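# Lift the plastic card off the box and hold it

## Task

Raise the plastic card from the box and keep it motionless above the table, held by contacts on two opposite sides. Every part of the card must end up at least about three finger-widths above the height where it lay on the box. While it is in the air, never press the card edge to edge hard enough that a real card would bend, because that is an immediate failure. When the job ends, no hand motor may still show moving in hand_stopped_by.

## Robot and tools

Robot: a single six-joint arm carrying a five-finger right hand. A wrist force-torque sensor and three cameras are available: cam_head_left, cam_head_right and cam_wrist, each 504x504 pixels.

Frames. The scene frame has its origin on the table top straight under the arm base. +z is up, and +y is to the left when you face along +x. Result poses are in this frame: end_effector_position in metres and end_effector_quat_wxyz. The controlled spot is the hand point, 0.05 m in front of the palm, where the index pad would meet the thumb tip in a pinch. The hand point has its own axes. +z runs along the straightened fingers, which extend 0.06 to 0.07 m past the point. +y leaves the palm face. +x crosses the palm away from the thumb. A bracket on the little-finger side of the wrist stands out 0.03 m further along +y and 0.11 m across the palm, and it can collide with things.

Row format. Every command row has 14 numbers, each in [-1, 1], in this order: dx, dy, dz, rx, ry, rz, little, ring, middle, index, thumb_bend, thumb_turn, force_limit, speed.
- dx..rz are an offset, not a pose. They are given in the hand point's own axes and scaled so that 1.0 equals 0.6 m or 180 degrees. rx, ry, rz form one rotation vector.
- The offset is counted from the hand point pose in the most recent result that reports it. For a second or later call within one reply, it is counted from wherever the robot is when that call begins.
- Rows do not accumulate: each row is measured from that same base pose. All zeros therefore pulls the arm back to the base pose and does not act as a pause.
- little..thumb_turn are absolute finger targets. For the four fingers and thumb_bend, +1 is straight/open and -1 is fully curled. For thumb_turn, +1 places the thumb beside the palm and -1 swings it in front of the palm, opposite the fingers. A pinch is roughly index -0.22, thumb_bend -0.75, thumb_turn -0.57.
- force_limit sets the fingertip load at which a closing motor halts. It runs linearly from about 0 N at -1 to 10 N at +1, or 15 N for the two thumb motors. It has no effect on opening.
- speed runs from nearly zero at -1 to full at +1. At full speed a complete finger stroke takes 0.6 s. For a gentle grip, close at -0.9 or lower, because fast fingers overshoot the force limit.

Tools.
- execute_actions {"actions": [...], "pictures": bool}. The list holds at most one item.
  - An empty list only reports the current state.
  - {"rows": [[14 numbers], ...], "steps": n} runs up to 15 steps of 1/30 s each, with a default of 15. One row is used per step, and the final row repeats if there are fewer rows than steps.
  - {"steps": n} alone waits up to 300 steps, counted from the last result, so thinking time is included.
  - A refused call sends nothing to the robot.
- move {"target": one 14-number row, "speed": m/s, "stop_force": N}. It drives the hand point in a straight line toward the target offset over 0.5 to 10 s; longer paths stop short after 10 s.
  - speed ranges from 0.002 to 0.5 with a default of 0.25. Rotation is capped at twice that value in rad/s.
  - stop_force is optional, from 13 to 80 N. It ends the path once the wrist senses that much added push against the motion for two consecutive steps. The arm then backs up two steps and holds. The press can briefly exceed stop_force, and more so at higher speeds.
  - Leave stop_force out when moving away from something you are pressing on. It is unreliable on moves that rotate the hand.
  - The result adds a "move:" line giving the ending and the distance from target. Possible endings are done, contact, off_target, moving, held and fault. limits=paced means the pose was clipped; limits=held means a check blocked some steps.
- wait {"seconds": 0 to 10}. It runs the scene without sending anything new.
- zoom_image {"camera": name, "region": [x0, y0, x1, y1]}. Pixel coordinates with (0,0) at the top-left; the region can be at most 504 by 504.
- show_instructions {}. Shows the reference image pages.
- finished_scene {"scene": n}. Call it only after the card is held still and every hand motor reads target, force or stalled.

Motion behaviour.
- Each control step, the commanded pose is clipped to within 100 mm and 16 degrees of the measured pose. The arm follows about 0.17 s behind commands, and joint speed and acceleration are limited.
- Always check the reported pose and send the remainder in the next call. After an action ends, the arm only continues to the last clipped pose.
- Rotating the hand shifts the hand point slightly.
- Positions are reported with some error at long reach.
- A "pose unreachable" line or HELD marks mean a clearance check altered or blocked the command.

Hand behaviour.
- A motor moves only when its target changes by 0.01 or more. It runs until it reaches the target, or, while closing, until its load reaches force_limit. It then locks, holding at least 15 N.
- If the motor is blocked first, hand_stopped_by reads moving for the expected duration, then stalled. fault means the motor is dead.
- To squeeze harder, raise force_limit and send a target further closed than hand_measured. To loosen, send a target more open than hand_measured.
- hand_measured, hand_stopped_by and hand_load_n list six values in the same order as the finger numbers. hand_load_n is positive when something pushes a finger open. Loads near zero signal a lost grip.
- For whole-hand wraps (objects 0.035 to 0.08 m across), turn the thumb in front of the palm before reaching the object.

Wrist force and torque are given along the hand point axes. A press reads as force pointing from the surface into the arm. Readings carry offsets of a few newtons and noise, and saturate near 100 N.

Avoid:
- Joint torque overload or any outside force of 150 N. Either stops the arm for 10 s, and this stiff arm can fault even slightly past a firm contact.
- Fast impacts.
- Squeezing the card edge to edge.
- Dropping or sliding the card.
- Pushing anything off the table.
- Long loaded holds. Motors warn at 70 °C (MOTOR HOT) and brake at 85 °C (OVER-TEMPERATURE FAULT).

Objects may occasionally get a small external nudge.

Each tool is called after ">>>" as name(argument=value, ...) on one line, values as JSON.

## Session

>>> execute_actions(actions=[])

Scene clock: 0.00 s of 6000.00 s.
end_effector_position=(+0.5314, -0.0886, +0.1321) hand_measured=(+1.000, +1.000, +1.000, +1.000, +1.000, +1.000) hand_load_n=(+0.0, +0.0, +0.0, +0.0, +0.0, +0.0) hand_stopped_by=(target, target, target, target, target, target) hand_force_limit=0.00 hand_speed=-0.80 end_effector_quat_wxyz=(+0.016, +0.399, +0.879, -0.262) end_effector_velocity=(-0.001, +0.000, -0.000) end_effector_angular_velocity=(+0.001, +0.002, -0.000)
Joint positions: [-0.253 -1.226  2.027  0.808  2.107 -0.994]
Joint velocities: [-0.     0.     0.001  0.001  0.     0.   ]
Joint torques (N m, as the arm reports them, + toward a larger angle): no reading
Wrist force (N, on the end effector, along its own x y z axes, offset not removed): no reading
Wrist torque (N m, same axes, about the end effector's origin, offset not removed): no reading
Hand target: +0.531, -0.089, +0.132; +0.016, +0.399, +0.879, -0.262
camera_calibration (this result's frames):
cam_wrist: T_world_to_cam=[[0.767991, 0.458056, -0.447633, -0.304917], [0.622013, -0.3669, 0.691726, -0.454991], [0.152613, -0.809672, -0.566692, 0.0526897], [0, 0, 0, 1]] pos_world=[0.509143, 0.0153943, 0.208097]

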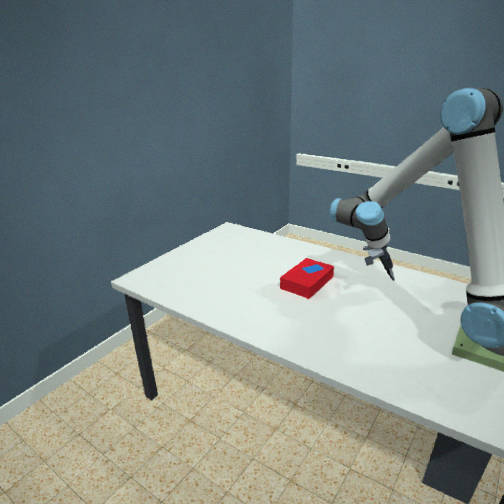

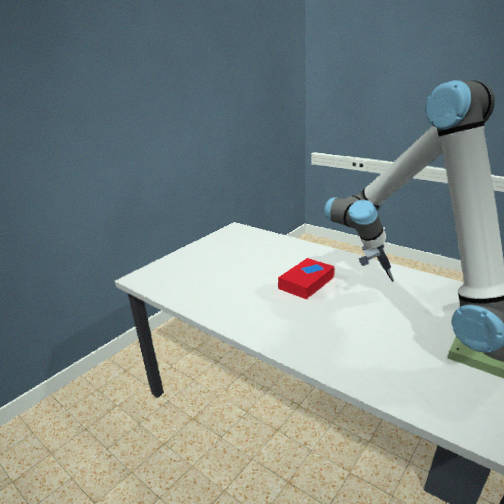

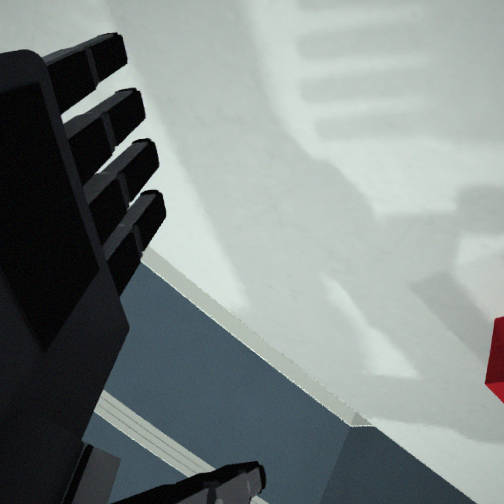

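>>> zoom_image(camera="cam_head_left", region=[270, 240, 350, 310])

Region (270, 240, 350, 310) of cam_head_left's 504x504 image, scaled by 6.300, with more detail than that image has; it fills the top 441 rows of this view, and the rest is white.

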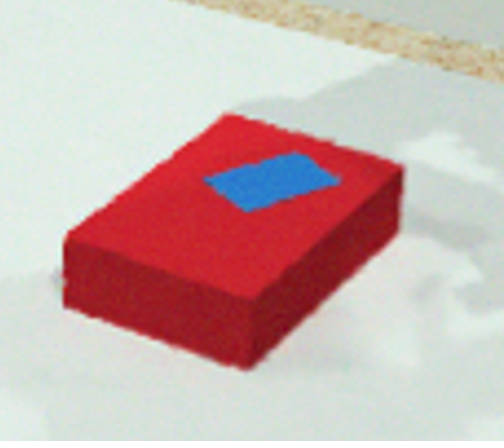

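>>> move(target=[-0.236,0.307,-0.148,-0.174,0.011,-0.265,-1,-1,-1,0.5,1,1,0,0.5], speed=0.2)

>>> move(target=[0,0,0.065,0,0,0,-1,-1,-1,0.5,1,1,0,0.5], speed=0.05)

>>> move(target=[0,0,0.04,0,0,0,-1,-1,-1,0.5,1,1,0,0.5], speed=0.005, stop_force=13)

Scene clock: 5.63 s of 6000.00 s.
end_effector_position=(+0.7744, -0.0441, +0.1598) hand_measured=(-1.000, -1.000, -1.000, +0.500, +1.000, +1.000) hand_load_n=(+0.0, +0.0, +0.0, +0.0, +0.0, +0.0) hand_stopped_by=(target, target, target, target, target, target) hand_force_limit=0.00 hand_speed=0.50 end_effector_quat_wxyz=(-0.001, +0.000, +1.000, +0.001) end_effector_velocity=(+0.002, +0.000, -0.000) end_effector_angular_velocity=(+0.004, +0.001, +0.006)
Joint positions: [-0.335 -0.959  1.477  1.047  1.577 -1.941]
Joint velocities: [ 0.     0.005 -0.007  0.005 -0.003 -0.006]
Joint torques (N m, as the arm reports them, + toward a larger angle): [-13.53 -64.92 -42.26   7.04  -1.76  -2.09]
Wrist force (N, on the end effector, along its own x y z axes, offset not removed): [0.7 1.9 -0.8]
Wrist torque (N m, same axes, about the end effector's origin, offset not removed): [0.08 -0.01 0.33]
Hand target: +0.775, -0.044, +0.160; -0.001, -0.000, +1.000, +0.001
Off the commanded pose: 0.000 m, 0 deg.
move: done
camera_calibration (this result's frames):
cam_wrist: T_world_to_cam=[[0.100281, 0.994528, -0.0292913, -0.0256159], [0.842277, -0.069184, 0.534587, -0.741267], [0.529635, -0.0782802, -0.844606, -0.147939], [0, 0, 0, 1]] pos_world=[0.705275, -0.0373887, 0.270572]

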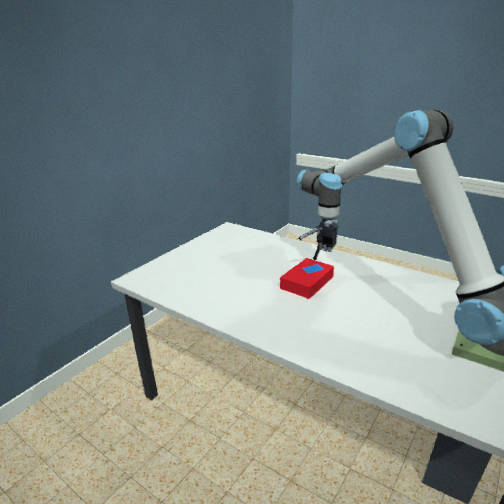

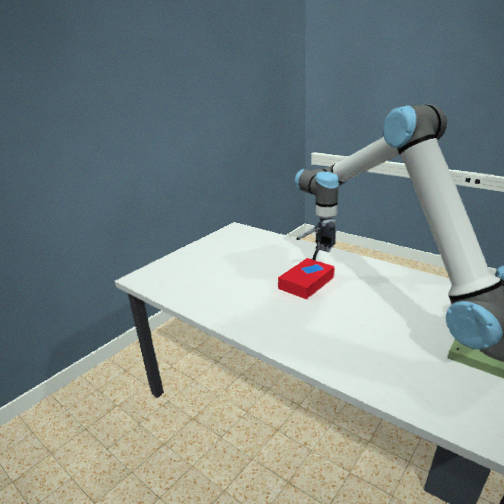

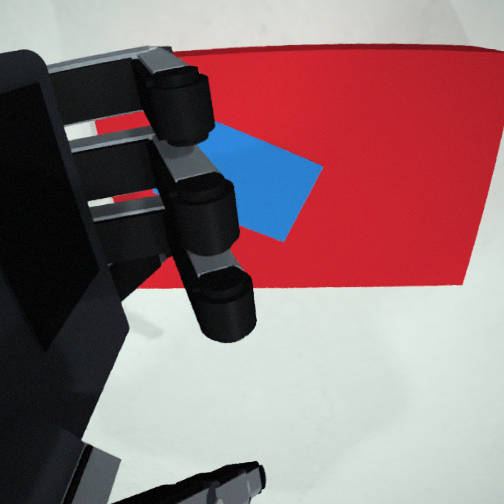

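Scene clock: 6.80 s of 6000.00 s.
end_effector_position=(+0.7744, -0.0441, +0.1209) hand_measured=(-1.000, -1.000, -1.000, +0.500, +1.000, +1.000) hand_load_n=(+0.0, +0.0, +0.0, +0.0, +0.0, +0.0) hand_stopped_by=(target, target, target, target, target, target) hand_force_limit=0.00 hand_speed=0.50 end_effector_quat_wxyz=(-0.001, +0.000, +1.000, +0.001) end_effector_velocity=(-0.000, +0.000, -0.001) end_effector_angular_velocity=(+0.001, +0.001, -0.001)
Joint positions: [-0.336 -0.925  1.499  0.992  1.577 -1.941]
Joint velocities: [-0.     0.001  0.001 -0.001 -0.     0.001]
Joint torques (N m, as the arm reports them, + toward a larger angle): [-13.48 -63.42 -26.23   1.53   1.32  -2.53]
Wrist force (N, on the end effector, along its own x y z axes, offset not removed): [2.6 2.9 1.7]
Wrist torque (N m, same axes, about the end effector's origin, offset not removed): [0.21 -0.38 0.32]
Hand target: +0.774, -0.044, +0.121; -0.001, +0.000, +1.000, +0.001
Off the commanded pose: 0.000 m, 0 deg.
move: done
camera_calibration (this result's frames):
cam_wrist: T_world_to_cam=[[0.100284, 0.994527, -0.0293017, -0.0267944], [0.842281, -0.0691817, 0.534581, -0.720457], [0.529629, -0.0782902, -0.844609, -0.180732], [0, 0, 0, 1]] pos_world=[0.705235, -0.0373442, 0.23171]

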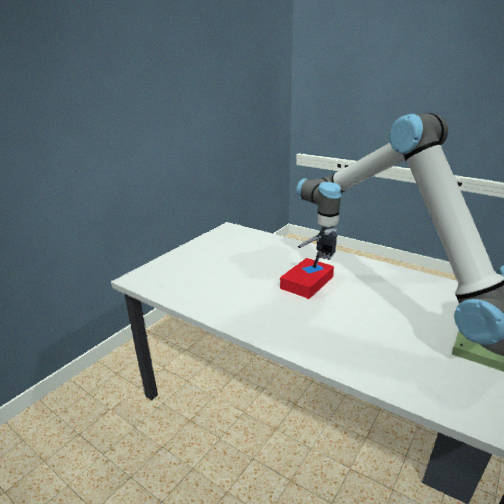

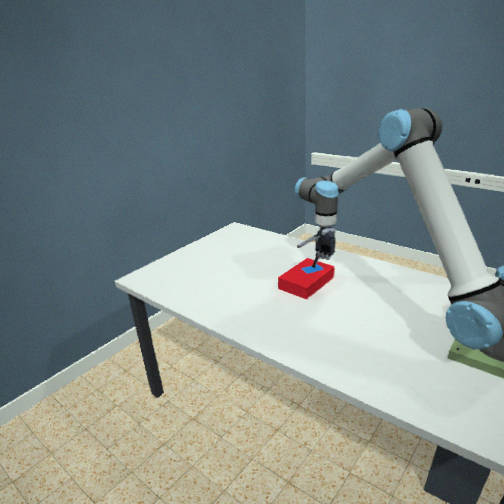

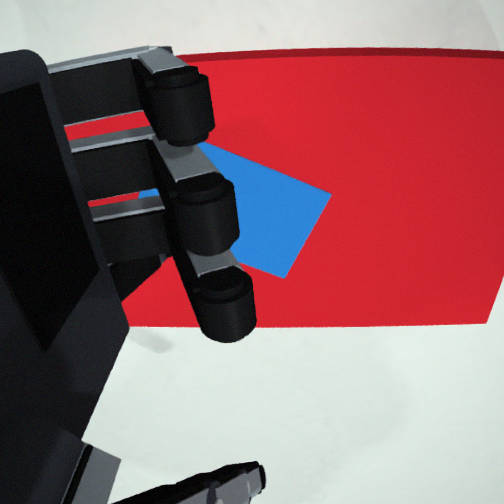

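Scene clock: 9.03 s of 6000.00 s.
end_effector_position=(+0.7744, -0.0441, +0.1115) hand_measured=(-1.000, -1.000, -1.000, +0.500, +1.000, +1.000) hand_load_n=(+0.0, +0.0, +0.0, -8.5, +0.0, +0.0) hand_stopped_by=(target, target, target, target, target, target) hand_force_limit=0.00 hand_speed=0.50 end_effector_quat_wxyz=(-0.001, +0.000, +1.000, +0.001) end_effector_velocity=(-0.001, +0.000, +0.002) end_effector_angular_velocity=(+0.001, +0.003, -0.000)
Joint positions: [-0.336 -0.917  1.504  0.979  1.577 -1.941]
Joint velocities: [-0.    -0.001 -0.     0.005  0.     0.   ]
Joint torques (N m, as the arm reports them, + toward a larger angle): [ -8.32 -85.63 -28.5    5.3    0.57  -2.41]
Wrist force (N, on the end effector, along its own x y z axes, offset not removed): [2.4 -2.6 -25.3]
Wrist torque (N m, same axes, about the end effector's origin, offset not removed): [0.92 -0.25 0.34]
Hand target: +0.774, -0.044, +0.112; -0.001, +0.000, +1.000, +0.001
Off the commanded pose: 0.015 m, 0 deg.
move: contact
camera_calibration (this result's frames):
cam_wrist: T_world_to_cam=[[0.100327, 0.994522, -0.02934, -0.0270648], [0.842264, -0.0691954, 0.534606, -0.715427], [0.529647, -0.0783474, -0.844592, -0.188702], [0, 0, 0, 1]] pos_world=[0.705239, -0.037372, 0.222302]

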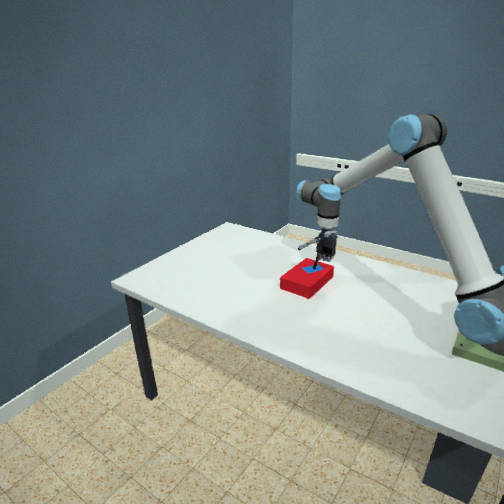

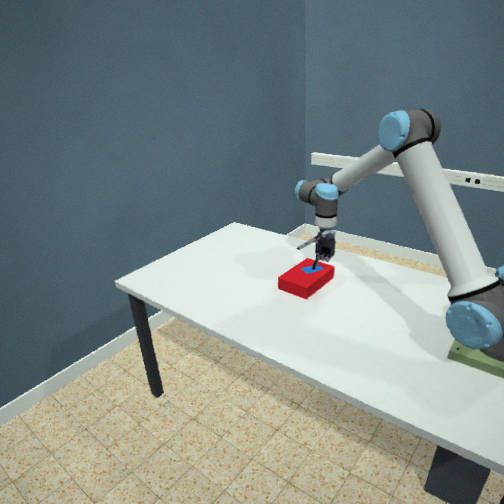

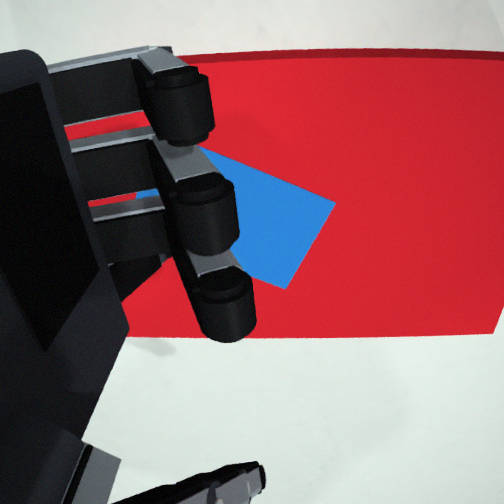

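>>> move(target=[0,-0.097,-0.0005,0,0,0,-1,-1,-1,0.5,1,1,0,0.5], speed=0.02)

>>> move(target=[0,-0.14,-0.13,0,0,0,-1,-1,-1,-0.05,0,-0.57,0,0.5], speed=0.12)

Scene clock: 12.67 s of 6000.00 s.
end_effector_position=(+0.7744, -0.1021, +0.1118) hand_measured=(-1.000, -1.000, -1.000, +0.498, +1.000, +1.000) hand_load_n=(+0.0, +0.0, +0.0, -9.5, +0.0, +0.0) hand_stopped_by=(target, target, target, target, target, target) hand_force_limit=0.00 hand_speed=0.50 end_effector_quat_wxyz=(-0.001, +0.000, +1.000, +0.001) end_effector_velocity=(-0.000, -0.001, -0.000) end_effector_angular_velocity=(+0.000, +0.001, +0.000)
Joint positions: [-0.408 -0.904  1.478  0.99   1.576 -2.014]
Joint velocities: [-0.002  0.001 -0.     0.    -0.    -0.002]
Joint torques (N m, as the arm reports them, + toward a larger angle): [-13.79 -57.92 -36.73   5.31  -0.89  -2.34]
Wrist force (N, on the end effector, along its own x y z axes, offset not removed): [-0.2 5.6 -12.1]
Wrist torque (N m, same axes, about the end effector's origin, offset not removed): [0.41 0.08 0.26]
Hand target: +0.774, -0.102, +0.112; -0.001, +0.000, +1.000, +0.001
Off the commanded pose: 0.000 m, 0 deg.
move: done
camera_calibration (this result's frames):
cam_wrist: T_world_to_cam=[[0.100339, 0.994521, -0.0293362, 0.0306466], [0.842248, -0.0692059, 0.534629, -0.719603], [0.529669, -0.0783527, -0.844578, -0.193105], [0, 0, 0, 1]] pos_world=[0.705291, -0.0954098, 0.222527]

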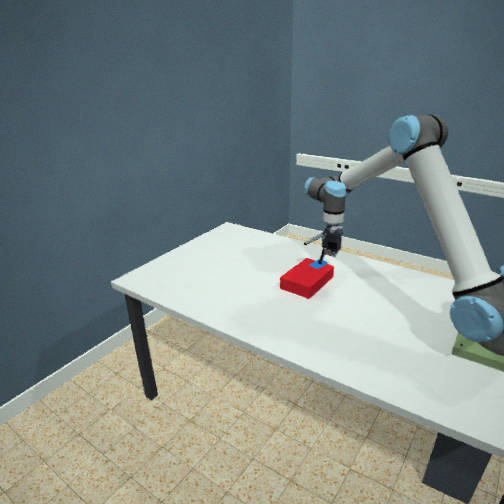

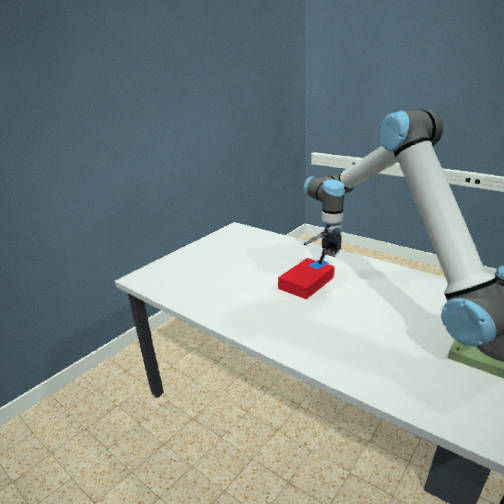

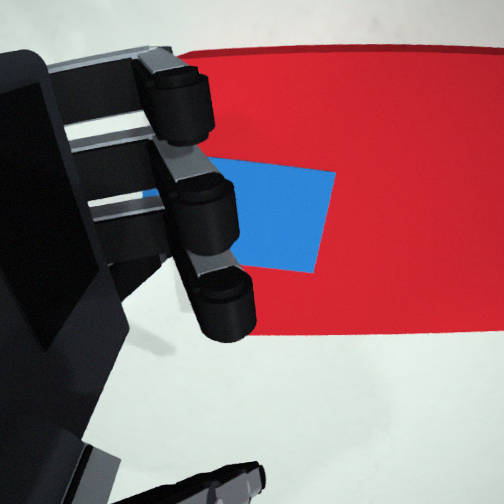

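Scene clock: 14.10 s of 6000.00 s.
end_effector_position=(+0.7746, -0.1861, +0.1895) hand_measured=(-1.000, -1.000, -1.000, -0.050, +0.000, -0.570) hand_load_n=(+0.0, +0.0, +0.0, +0.0, +0.0, +0.0) hand_stopped_by=(target, target, target, target, target, target) hand_force_limit=0.00 hand_speed=0.50 end_effector_quat_wxyz=(-0.001, +0.000, +1.000, +0.001) end_effector_velocity=(+0.000, -0.002, +0.002) end_effector_angular_velocity=(+0.000, +0.001, +0.001)
Joint positions: [-0.506 -0.935  1.375  1.124  1.576 -2.112]
Joint velocities: [-0.002 -0.    -0.004  0.004 -0.    -0.002]
Joint torques (N m, as the arm reports them, + toward a larger angle): [ -13.17 -103.84  -43.07    7.29   -2.12   -2.51]
Wrist force (N, on the end effector, along its own x y z axes, offset not removed): [0.8 1.5 -1.9]
Wrist torque (N m, same axes, about the end effector's origin, offset not removed): [0.02 0.05 0.31]
Hand target: +0.775, -0.186, +0.190; -0.001, +0.000, +1.000, +0.001
Off the commanded pose: 0.000 m, 0 deg.
move: done
camera_calibration (this result's frames):
cam_wrist: T_world_to_cam=[[0.100351, 0.99452, -0.0293353, 0.116373], [0.842223, -0.0692126, 0.534668, -0.767097], [0.529707, -0.0783613, -0.844553, -0.134116], [0, 0, 0, 1]] pos_world=[0.705431, -0.179337, 0.300288]

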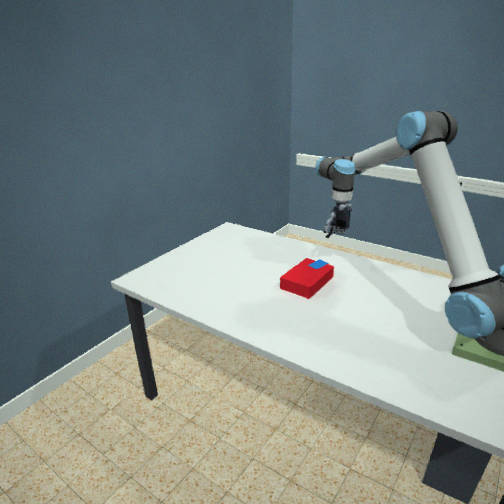

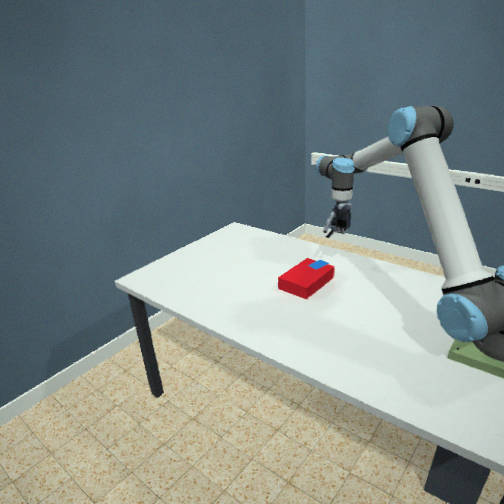

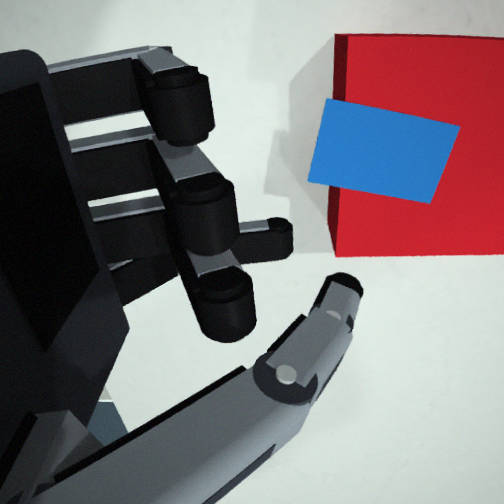

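>>> move(target=[-0.02,0.177,0.11,0,0,0,-1,-1,-1,0.5,1,1,0,0.5], speed=0.12)

>>> move(target=[0,0,0.03,0,0,0,-1,-1,-1,0.5,1,1,0,0.5], speed=0.005, stop_force=13)

>>> move(target=[0,-0.03,-0.0005,0,0,0,-1,-1,-1,0.5,1,1,0,0.5], speed=0.015)

>>> move(target=[0,-0.16,-0.1,0,0,0,-1,-1,-1,-0.05,0,-0.57,0,0.5], speed=0.12)

Scene clock: 16.87 s of 6000.00 s.
end_effector_position=(+0.7864, -0.0799, +0.1237) hand_measured=(-1.000, -1.000, -1.000, +0.500, +1.000, +1.000) hand_load_n=(+0.0, +0.0, +0.0, +0.0, +0.0, +0.0) hand_stopped_by=(target, target, target, target, target, target) hand_force_limit=0.00 hand_speed=0.50 end_effector_quat_wxyz=(-0.001, +0.000, +1.000, +0.001) end_effector_velocity=(+0.001, +0.001, -0.001) end_effector_angular_velocity=(+0.000, +0.000, -0.000)
Joint positions: [-0.374 -0.903  1.453  1.015  1.577 -1.98 ]
Joint velocities: [ 0.002  0.001 -0.001 -0.     0.     0.002]
Joint torques (N m, as the arm reports them, + toward a larger angle): [  8.75 -66.47 -26.97   1.39   1.61   2.  ]
Wrist force (N, on the end effector, along its own x y z axes, offset not removed): [1.4 0.4 0.8]
Wrist torque (N m, same axes, about the end effector's origin, offset not removed): [-0.24 -0.25 0.23]
Hand target: +0.786, -0.080, +0.124; -0.001, +0.000, +1.000, +0.001
Off the commanded pose: 0.000 m, 0 deg.
move: done
camera_calibration (this result's frames):
cam_wrist: T_world_to_cam=[[0.100347, 0.99452, -0.0293412, 0.00768618], [0.842247, -0.0692095, 0.53463, -0.734525], [0.52967, -0.078361, -0.844576, -0.187601], [0, 0, 0, 1]] pos_world=[0.717247, -0.0731808, 0.234482]

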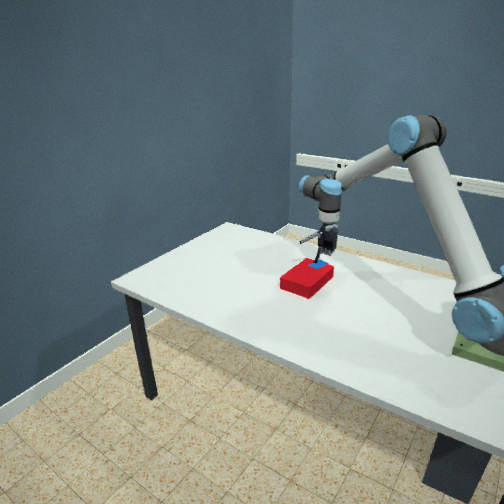

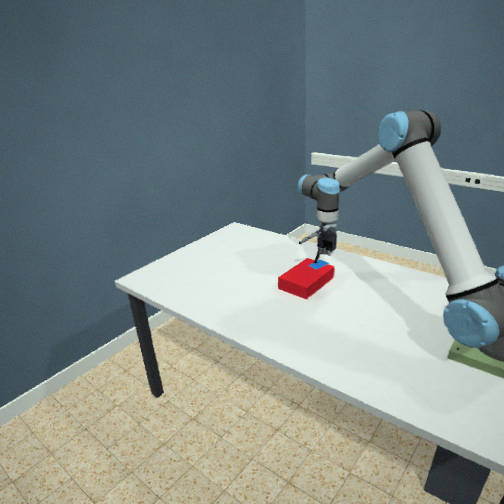

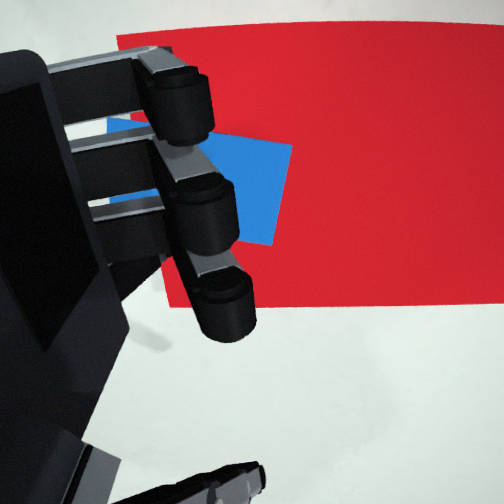

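Scene clock: 19.63 s of 6000.00 s.
end_effector_position=(+0.7864, -0.0799, +0.1117) hand_measured=(-1.000, -1.000, -1.000, +0.500, +1.000, +1.000) hand_load_n=(+0.0, +0.0, +0.0, -7.0, +0.0, +0.0) hand_stopped_by=(target, target, target, target, target, target) hand_force_limit=0.00 hand_speed=0.50 end_effector_quat_wxyz=(-0.001, +0.000, +1.000, +0.001) end_effector_velocity=(+0.000, -0.000, +0.001) end_effector_angular_velocity=(-0.000, -0.001, +0.000)
Joint positions: [-0.374 -0.893  1.459  0.999  1.577 -1.98 ]
Joint velocities: [ 0.    -0.001 -0.001  0.001 -0.    -0.   ]
Joint torques (N m, as the arm reports them, + toward a larger angle): [ -8.11 -87.99 -29.75   5.34   0.97  -2.4 ]
Wrist force (N, on the end effector, along its own x y z axes, offset not removed): [3.9 -3.1 -22.0]
Wrist torque (N m, same axes, about the end effector's origin, offset not removed): [0.86 -0.39 0.38]
Hand target: +0.786, -0.080, +0.112; -0.001, +0.000, +1.000, +0.001
Off the commanded pose: 0.006 m, 0 deg.
move: contact
camera_calibration (this result's frames):
cam_wrist: T_world_to_cam=[[0.100392, 0.994514, -0.0293748, 0.00733419], [0.842236, -0.0692282, 0.534645, -0.728083], [0.529679, -0.0784145, -0.844566, -0.197785], [0, 0, 0, 1]] pos_world=[0.717244, -0.0732071, 0.222439]

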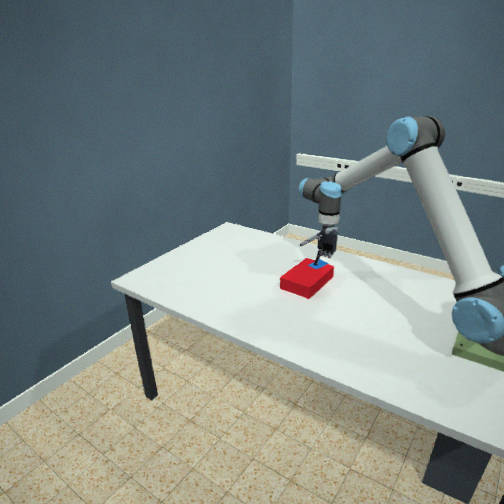

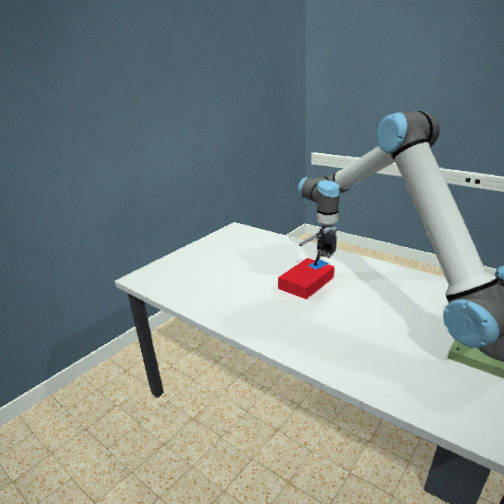

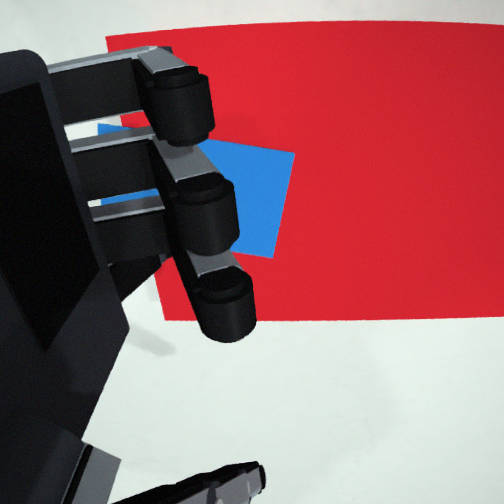

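Scene clock: 21.10 s of 6000.00 s.
end_effector_position=(+0.7864, -0.0978, +0.1119) hand_measured=(-1.000, -1.000, -1.000, +0.498, +1.000, +1.000) hand_load_n=(+0.0, +0.0, +0.0, -8.0, +0.0, +0.0) hand_stopped_by=(target, target, target, target, target, target) hand_force_limit=0.00 hand_speed=0.50 end_effector_quat_wxyz=(-0.001, +0.000, +1.000, +0.001) end_effector_velocity=(-0.000, -0.002, +0.000) end_effector_angular_velocity=(-0.000, -0.000, +0.001)
Joint positions: [-0.396 -0.888  1.45   1.003  1.576 -2.001]
Joint velocities: [-0.002 -0.    -0.    -0.     0.    -0.003]
Joint torques (N m, as the arm reports them, + toward a larger angle): [-13.56 -58.83 -37.72   5.84  -1.16  -2.35]
Wrist force (N, on the end effector, along its own x y z axes, offset not removed): [0.6 5.0 -10.5]
Wrist torque (N m, same axes, about the end effector's origin, offset not removed): [0.29 -0.09 0.34]
Hand target: +0.786, -0.098, +0.112; -0.001, +0.000, +1.000, +0.001
Off the commanded pose: 0.000 m, 0 deg.
move: done
camera_calibration (this result's frames):
cam_wrist: T_world_to_cam=[[0.100404, 0.994513, -0.0293763, 0.0250567], [0.842233, -0.0692374, 0.534649, -0.729472], [0.529682, -0.0784225, -0.844563, -0.198965], [0, 0, 0, 1]] pos_world=[0.717258, -0.0910293, 0.222709]

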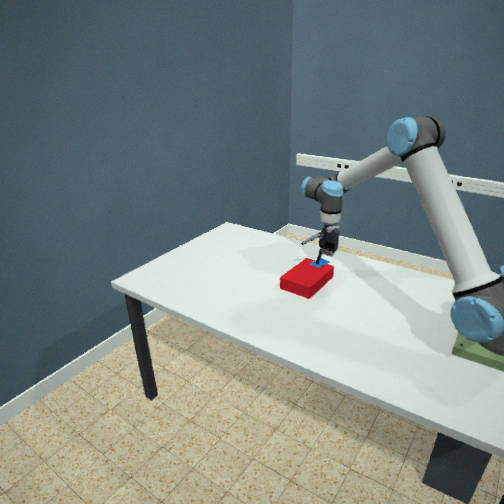

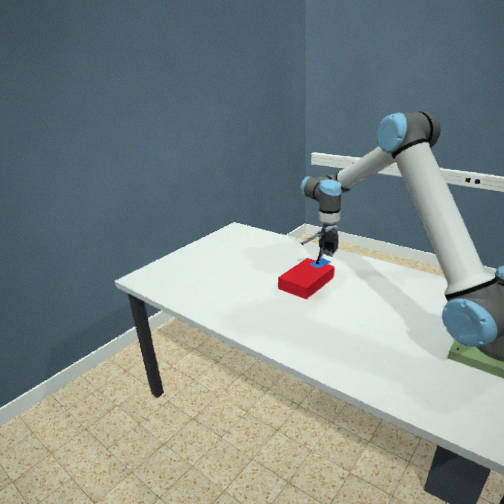

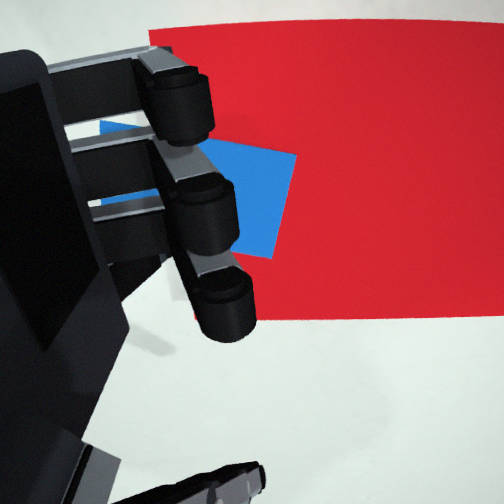

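Scene clock: 22.53 s of 6000.00 s.
end_effector_position=(+0.7865, -0.1937, +0.1719) hand_measured=(-1.000, -1.000, -1.000, -0.050, +0.000, -0.570) hand_load_n=(+0.0, +0.0, +0.0, +0.0, +0.0, +0.0) hand_stopped_by=(target, target, target, target, target, target) hand_force_limit=0.00 hand_speed=0.50 end_effector_quat_wxyz=(-0.001, +0.000, +1.000, +0.001) end_effector_velocity=(+0.000, -0.002, -0.000) end_effector_angular_velocity=(+0.000, +0.000, +0.000)
Joint positions: [-0.507 -0.901  1.35   1.115  1.576 -2.112]
Joint velocities: [-0.002  0.001 -0.002  0.001 -0.    -0.002]
Joint torques (N m, as the arm reports them, + toward a larger angle): [-12.91 -68.07 -43.15   6.91  -2.06  -2.59]
Wrist force (N, on the end effector, along its own x y z axes, offset not removed): [-0.2 4.4 -0.8]
Wrist torque (N m, same axes, about the end effector's origin, offset not removed): [0.52 0.19 0.37]
Hand target: +0.787, -0.194, +0.172; -0.001, +0.000, +1.000, +0.001
Off the commanded pose: 0.000 m, 0 deg.
move: done
camera_calibration (this result's frames):
cam_wrist: T_world_to_cam=[[0.100416, 0.994509, -0.0294709, 0.122222], [0.842103, -0.0691776, 0.534862, -0.768229], [0.529887, -0.0785263, -0.844425, -0.156103], [0, 0, 0, 1]] pos_world=[0.717372, -0.186954, 0.282682]

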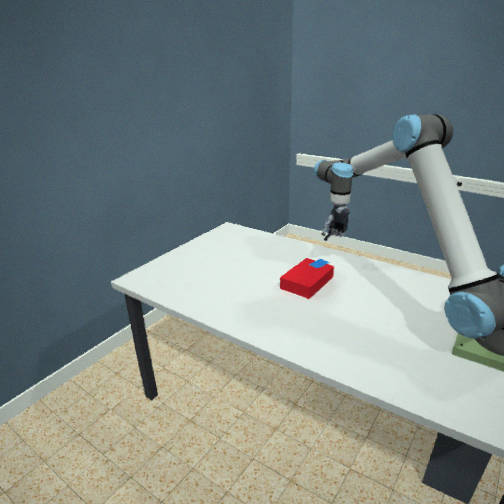

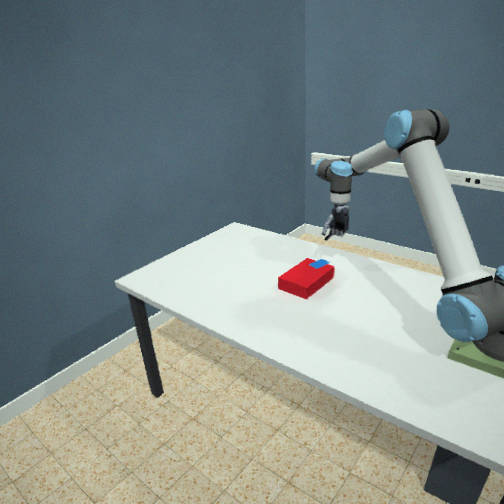

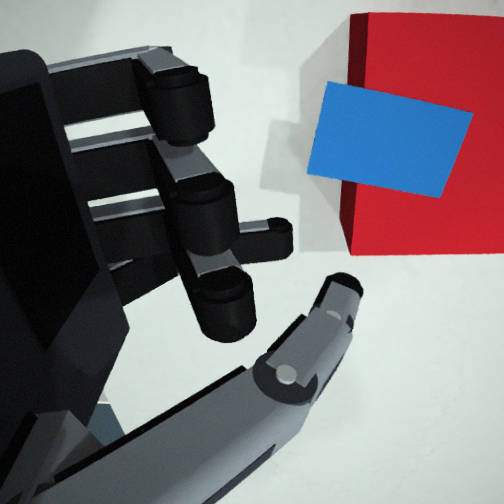

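>>> move(target=[0.011,-0.02,0.191,0,0,0,-1,-1,-1,-0.05,0,-0.57,0,0.5], speed=0.05, stop_force=15)

>>> move(target=[0,0.086,0,0,0,0,-1,-1,-1,-0.05,0,-0.57,0,0.5], speed=0.025)

>>> zoom_image(camera="cam_head_left", region=[290, 220, 370, 300])

Scene clock: 26.43 s of 6000.00 s.
end_effector_position=(+0.7799, -0.2056, +0.0575) hand_measured=(-1.000, -1.000, -1.000, -0.050, +0.000, -0.570) hand_load_n=(+0.0, +0.0, +0.0, +0.0, +0.0, +0.0) hand_stopped_by=(target, target, target, target, target, target) hand_force_limit=0.00 hand_speed=0.50 end_effector_quat_wxyz=(-0.001, +0.000, +1.000, +0.001) end_effector_velocity=(+0.000, -0.000, -0.002) end_effector_angular_velocity=(-0.000, -0.001, +0.000)
Joint positions: [-0.525 -0.808  1.413  0.959  1.576 -2.13 ]
Joint velocities: [-0.     0.002  0.001 -0.003 -0.    -0.   ]
Joint torques (N m, as the arm reports them, + toward a larger angle): [-13.34 -70.59 -25.14   1.31  -1.97  -2.32]
Wrist force (N, on the end effector, along its own x y z axes, offset not removed): [2.0 1.9 1.2]
Wrist torque (N m, same axes, about the end effector's origin, offset not removed): [-0.07 -0.39 0.37]
Hand target: +0.780, -0.206, +0.057; -0.001, +0.000, +1.000, +0.001
Off the commanded pose: 0.000 m, 0 deg.
move: done
camera_calibration (this result's frames):
cam_wrist: T_world_to_cam=[[0.100416, 0.994509, -0.0294706, 0.131346], [0.8421, -0.0691778, 0.534866, -0.702198], [0.52989, -0.0785265, -0.844423, -0.250179], [0, 0, 0, 1]] pos_world=[0.710699, -0.198847, 0.168196]

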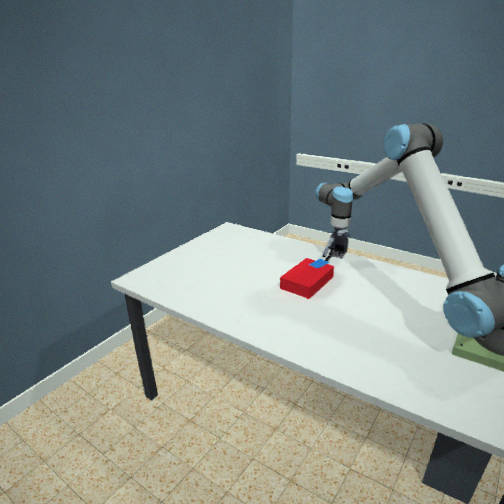

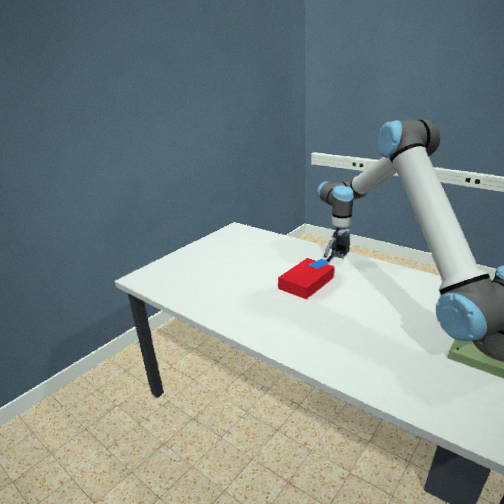

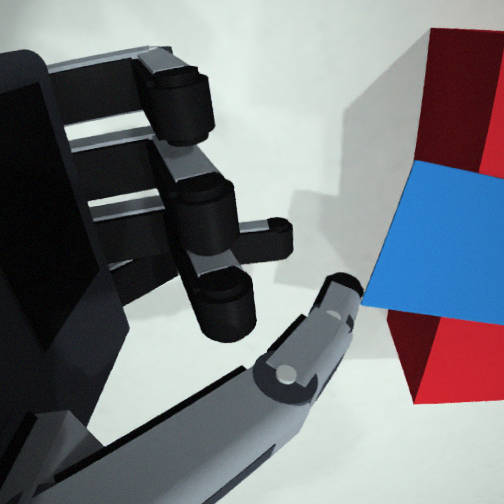

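Scene clock: 28.83 s of 6000.00 s.
end_effector_position=(+0.7798, -0.1541, +0.0575) hand_measured=(-1.000, -1.000, -1.000, -0.050, +0.000, -0.570) hand_load_n=(+0.0, +0.0, +0.0, +0.0, +0.0, +0.0) hand_stopped_by=(target, target, target, target, target, target) hand_force_limit=0.00 hand_speed=0.50 end_effector_quat_wxyz=(-0.001, +0.000, +1.000, +0.001) end_effector_velocity=(-0.000, +0.001, -0.001) end_effector_angular_velocity=(-0.000, -0.001, -0.000)
Joint positions: [-0.467 -0.829  1.454  0.939  1.576 -2.073]
Joint velocities: [ 0.001 -0.001  0.002 -0.002  0.     0.002]
Joint torques (N m, as the arm reports them, + toward a larger angle): [   9.93 -106.45  -25.03    1.45    1.74    2.27]
Wrist force (N, on the end effector, along its own x y z axes, offset not removed): [0.9 0.6 0.7]
Wrist torque (N m, same axes, about the end effector's origin, offset not removed): [-0.22 -0.13 0.23]
Hand target: +0.780, -0.154, +0.058; -0.001, +0.000, +1.000, +0.001
Off the commanded pose: 0.000 m, 0 deg.
move: done
camera_calibration (this result's frames):
cam_wrist: T_world_to_cam=[[0.100406, 0.99451, -0.0294705, 0.0801852], [0.842113, -0.0691706, 0.534847, -0.698639], [0.529872, -0.0785192, -0.844435, -0.246054], [0, 0, 0, 1]] pos_world=[0.710659, -0.14739, 0.168251]

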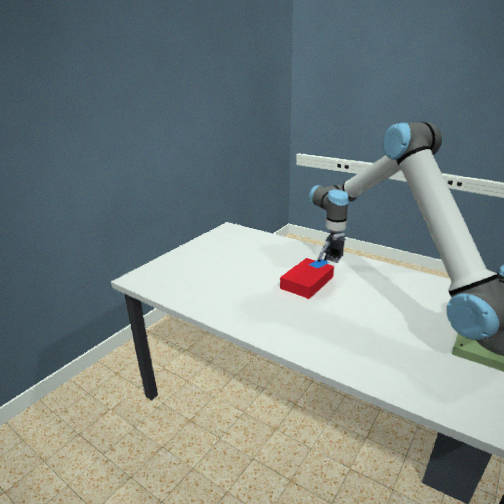

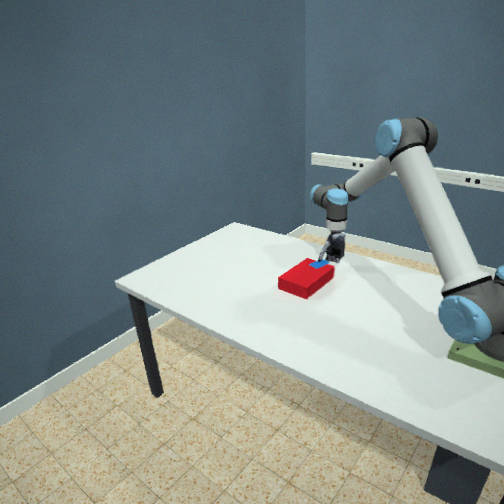

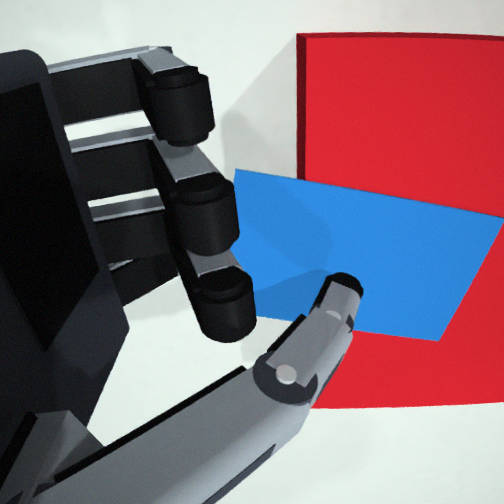

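Region (290, 220, 370, 300) of cam_head_left's 504x504 image, scaled by 6.300, with more detail than that image has.

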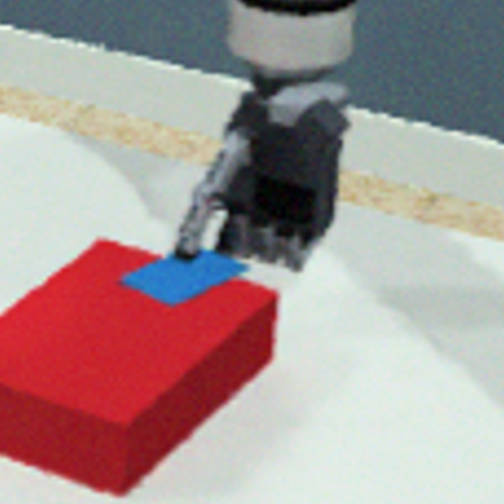

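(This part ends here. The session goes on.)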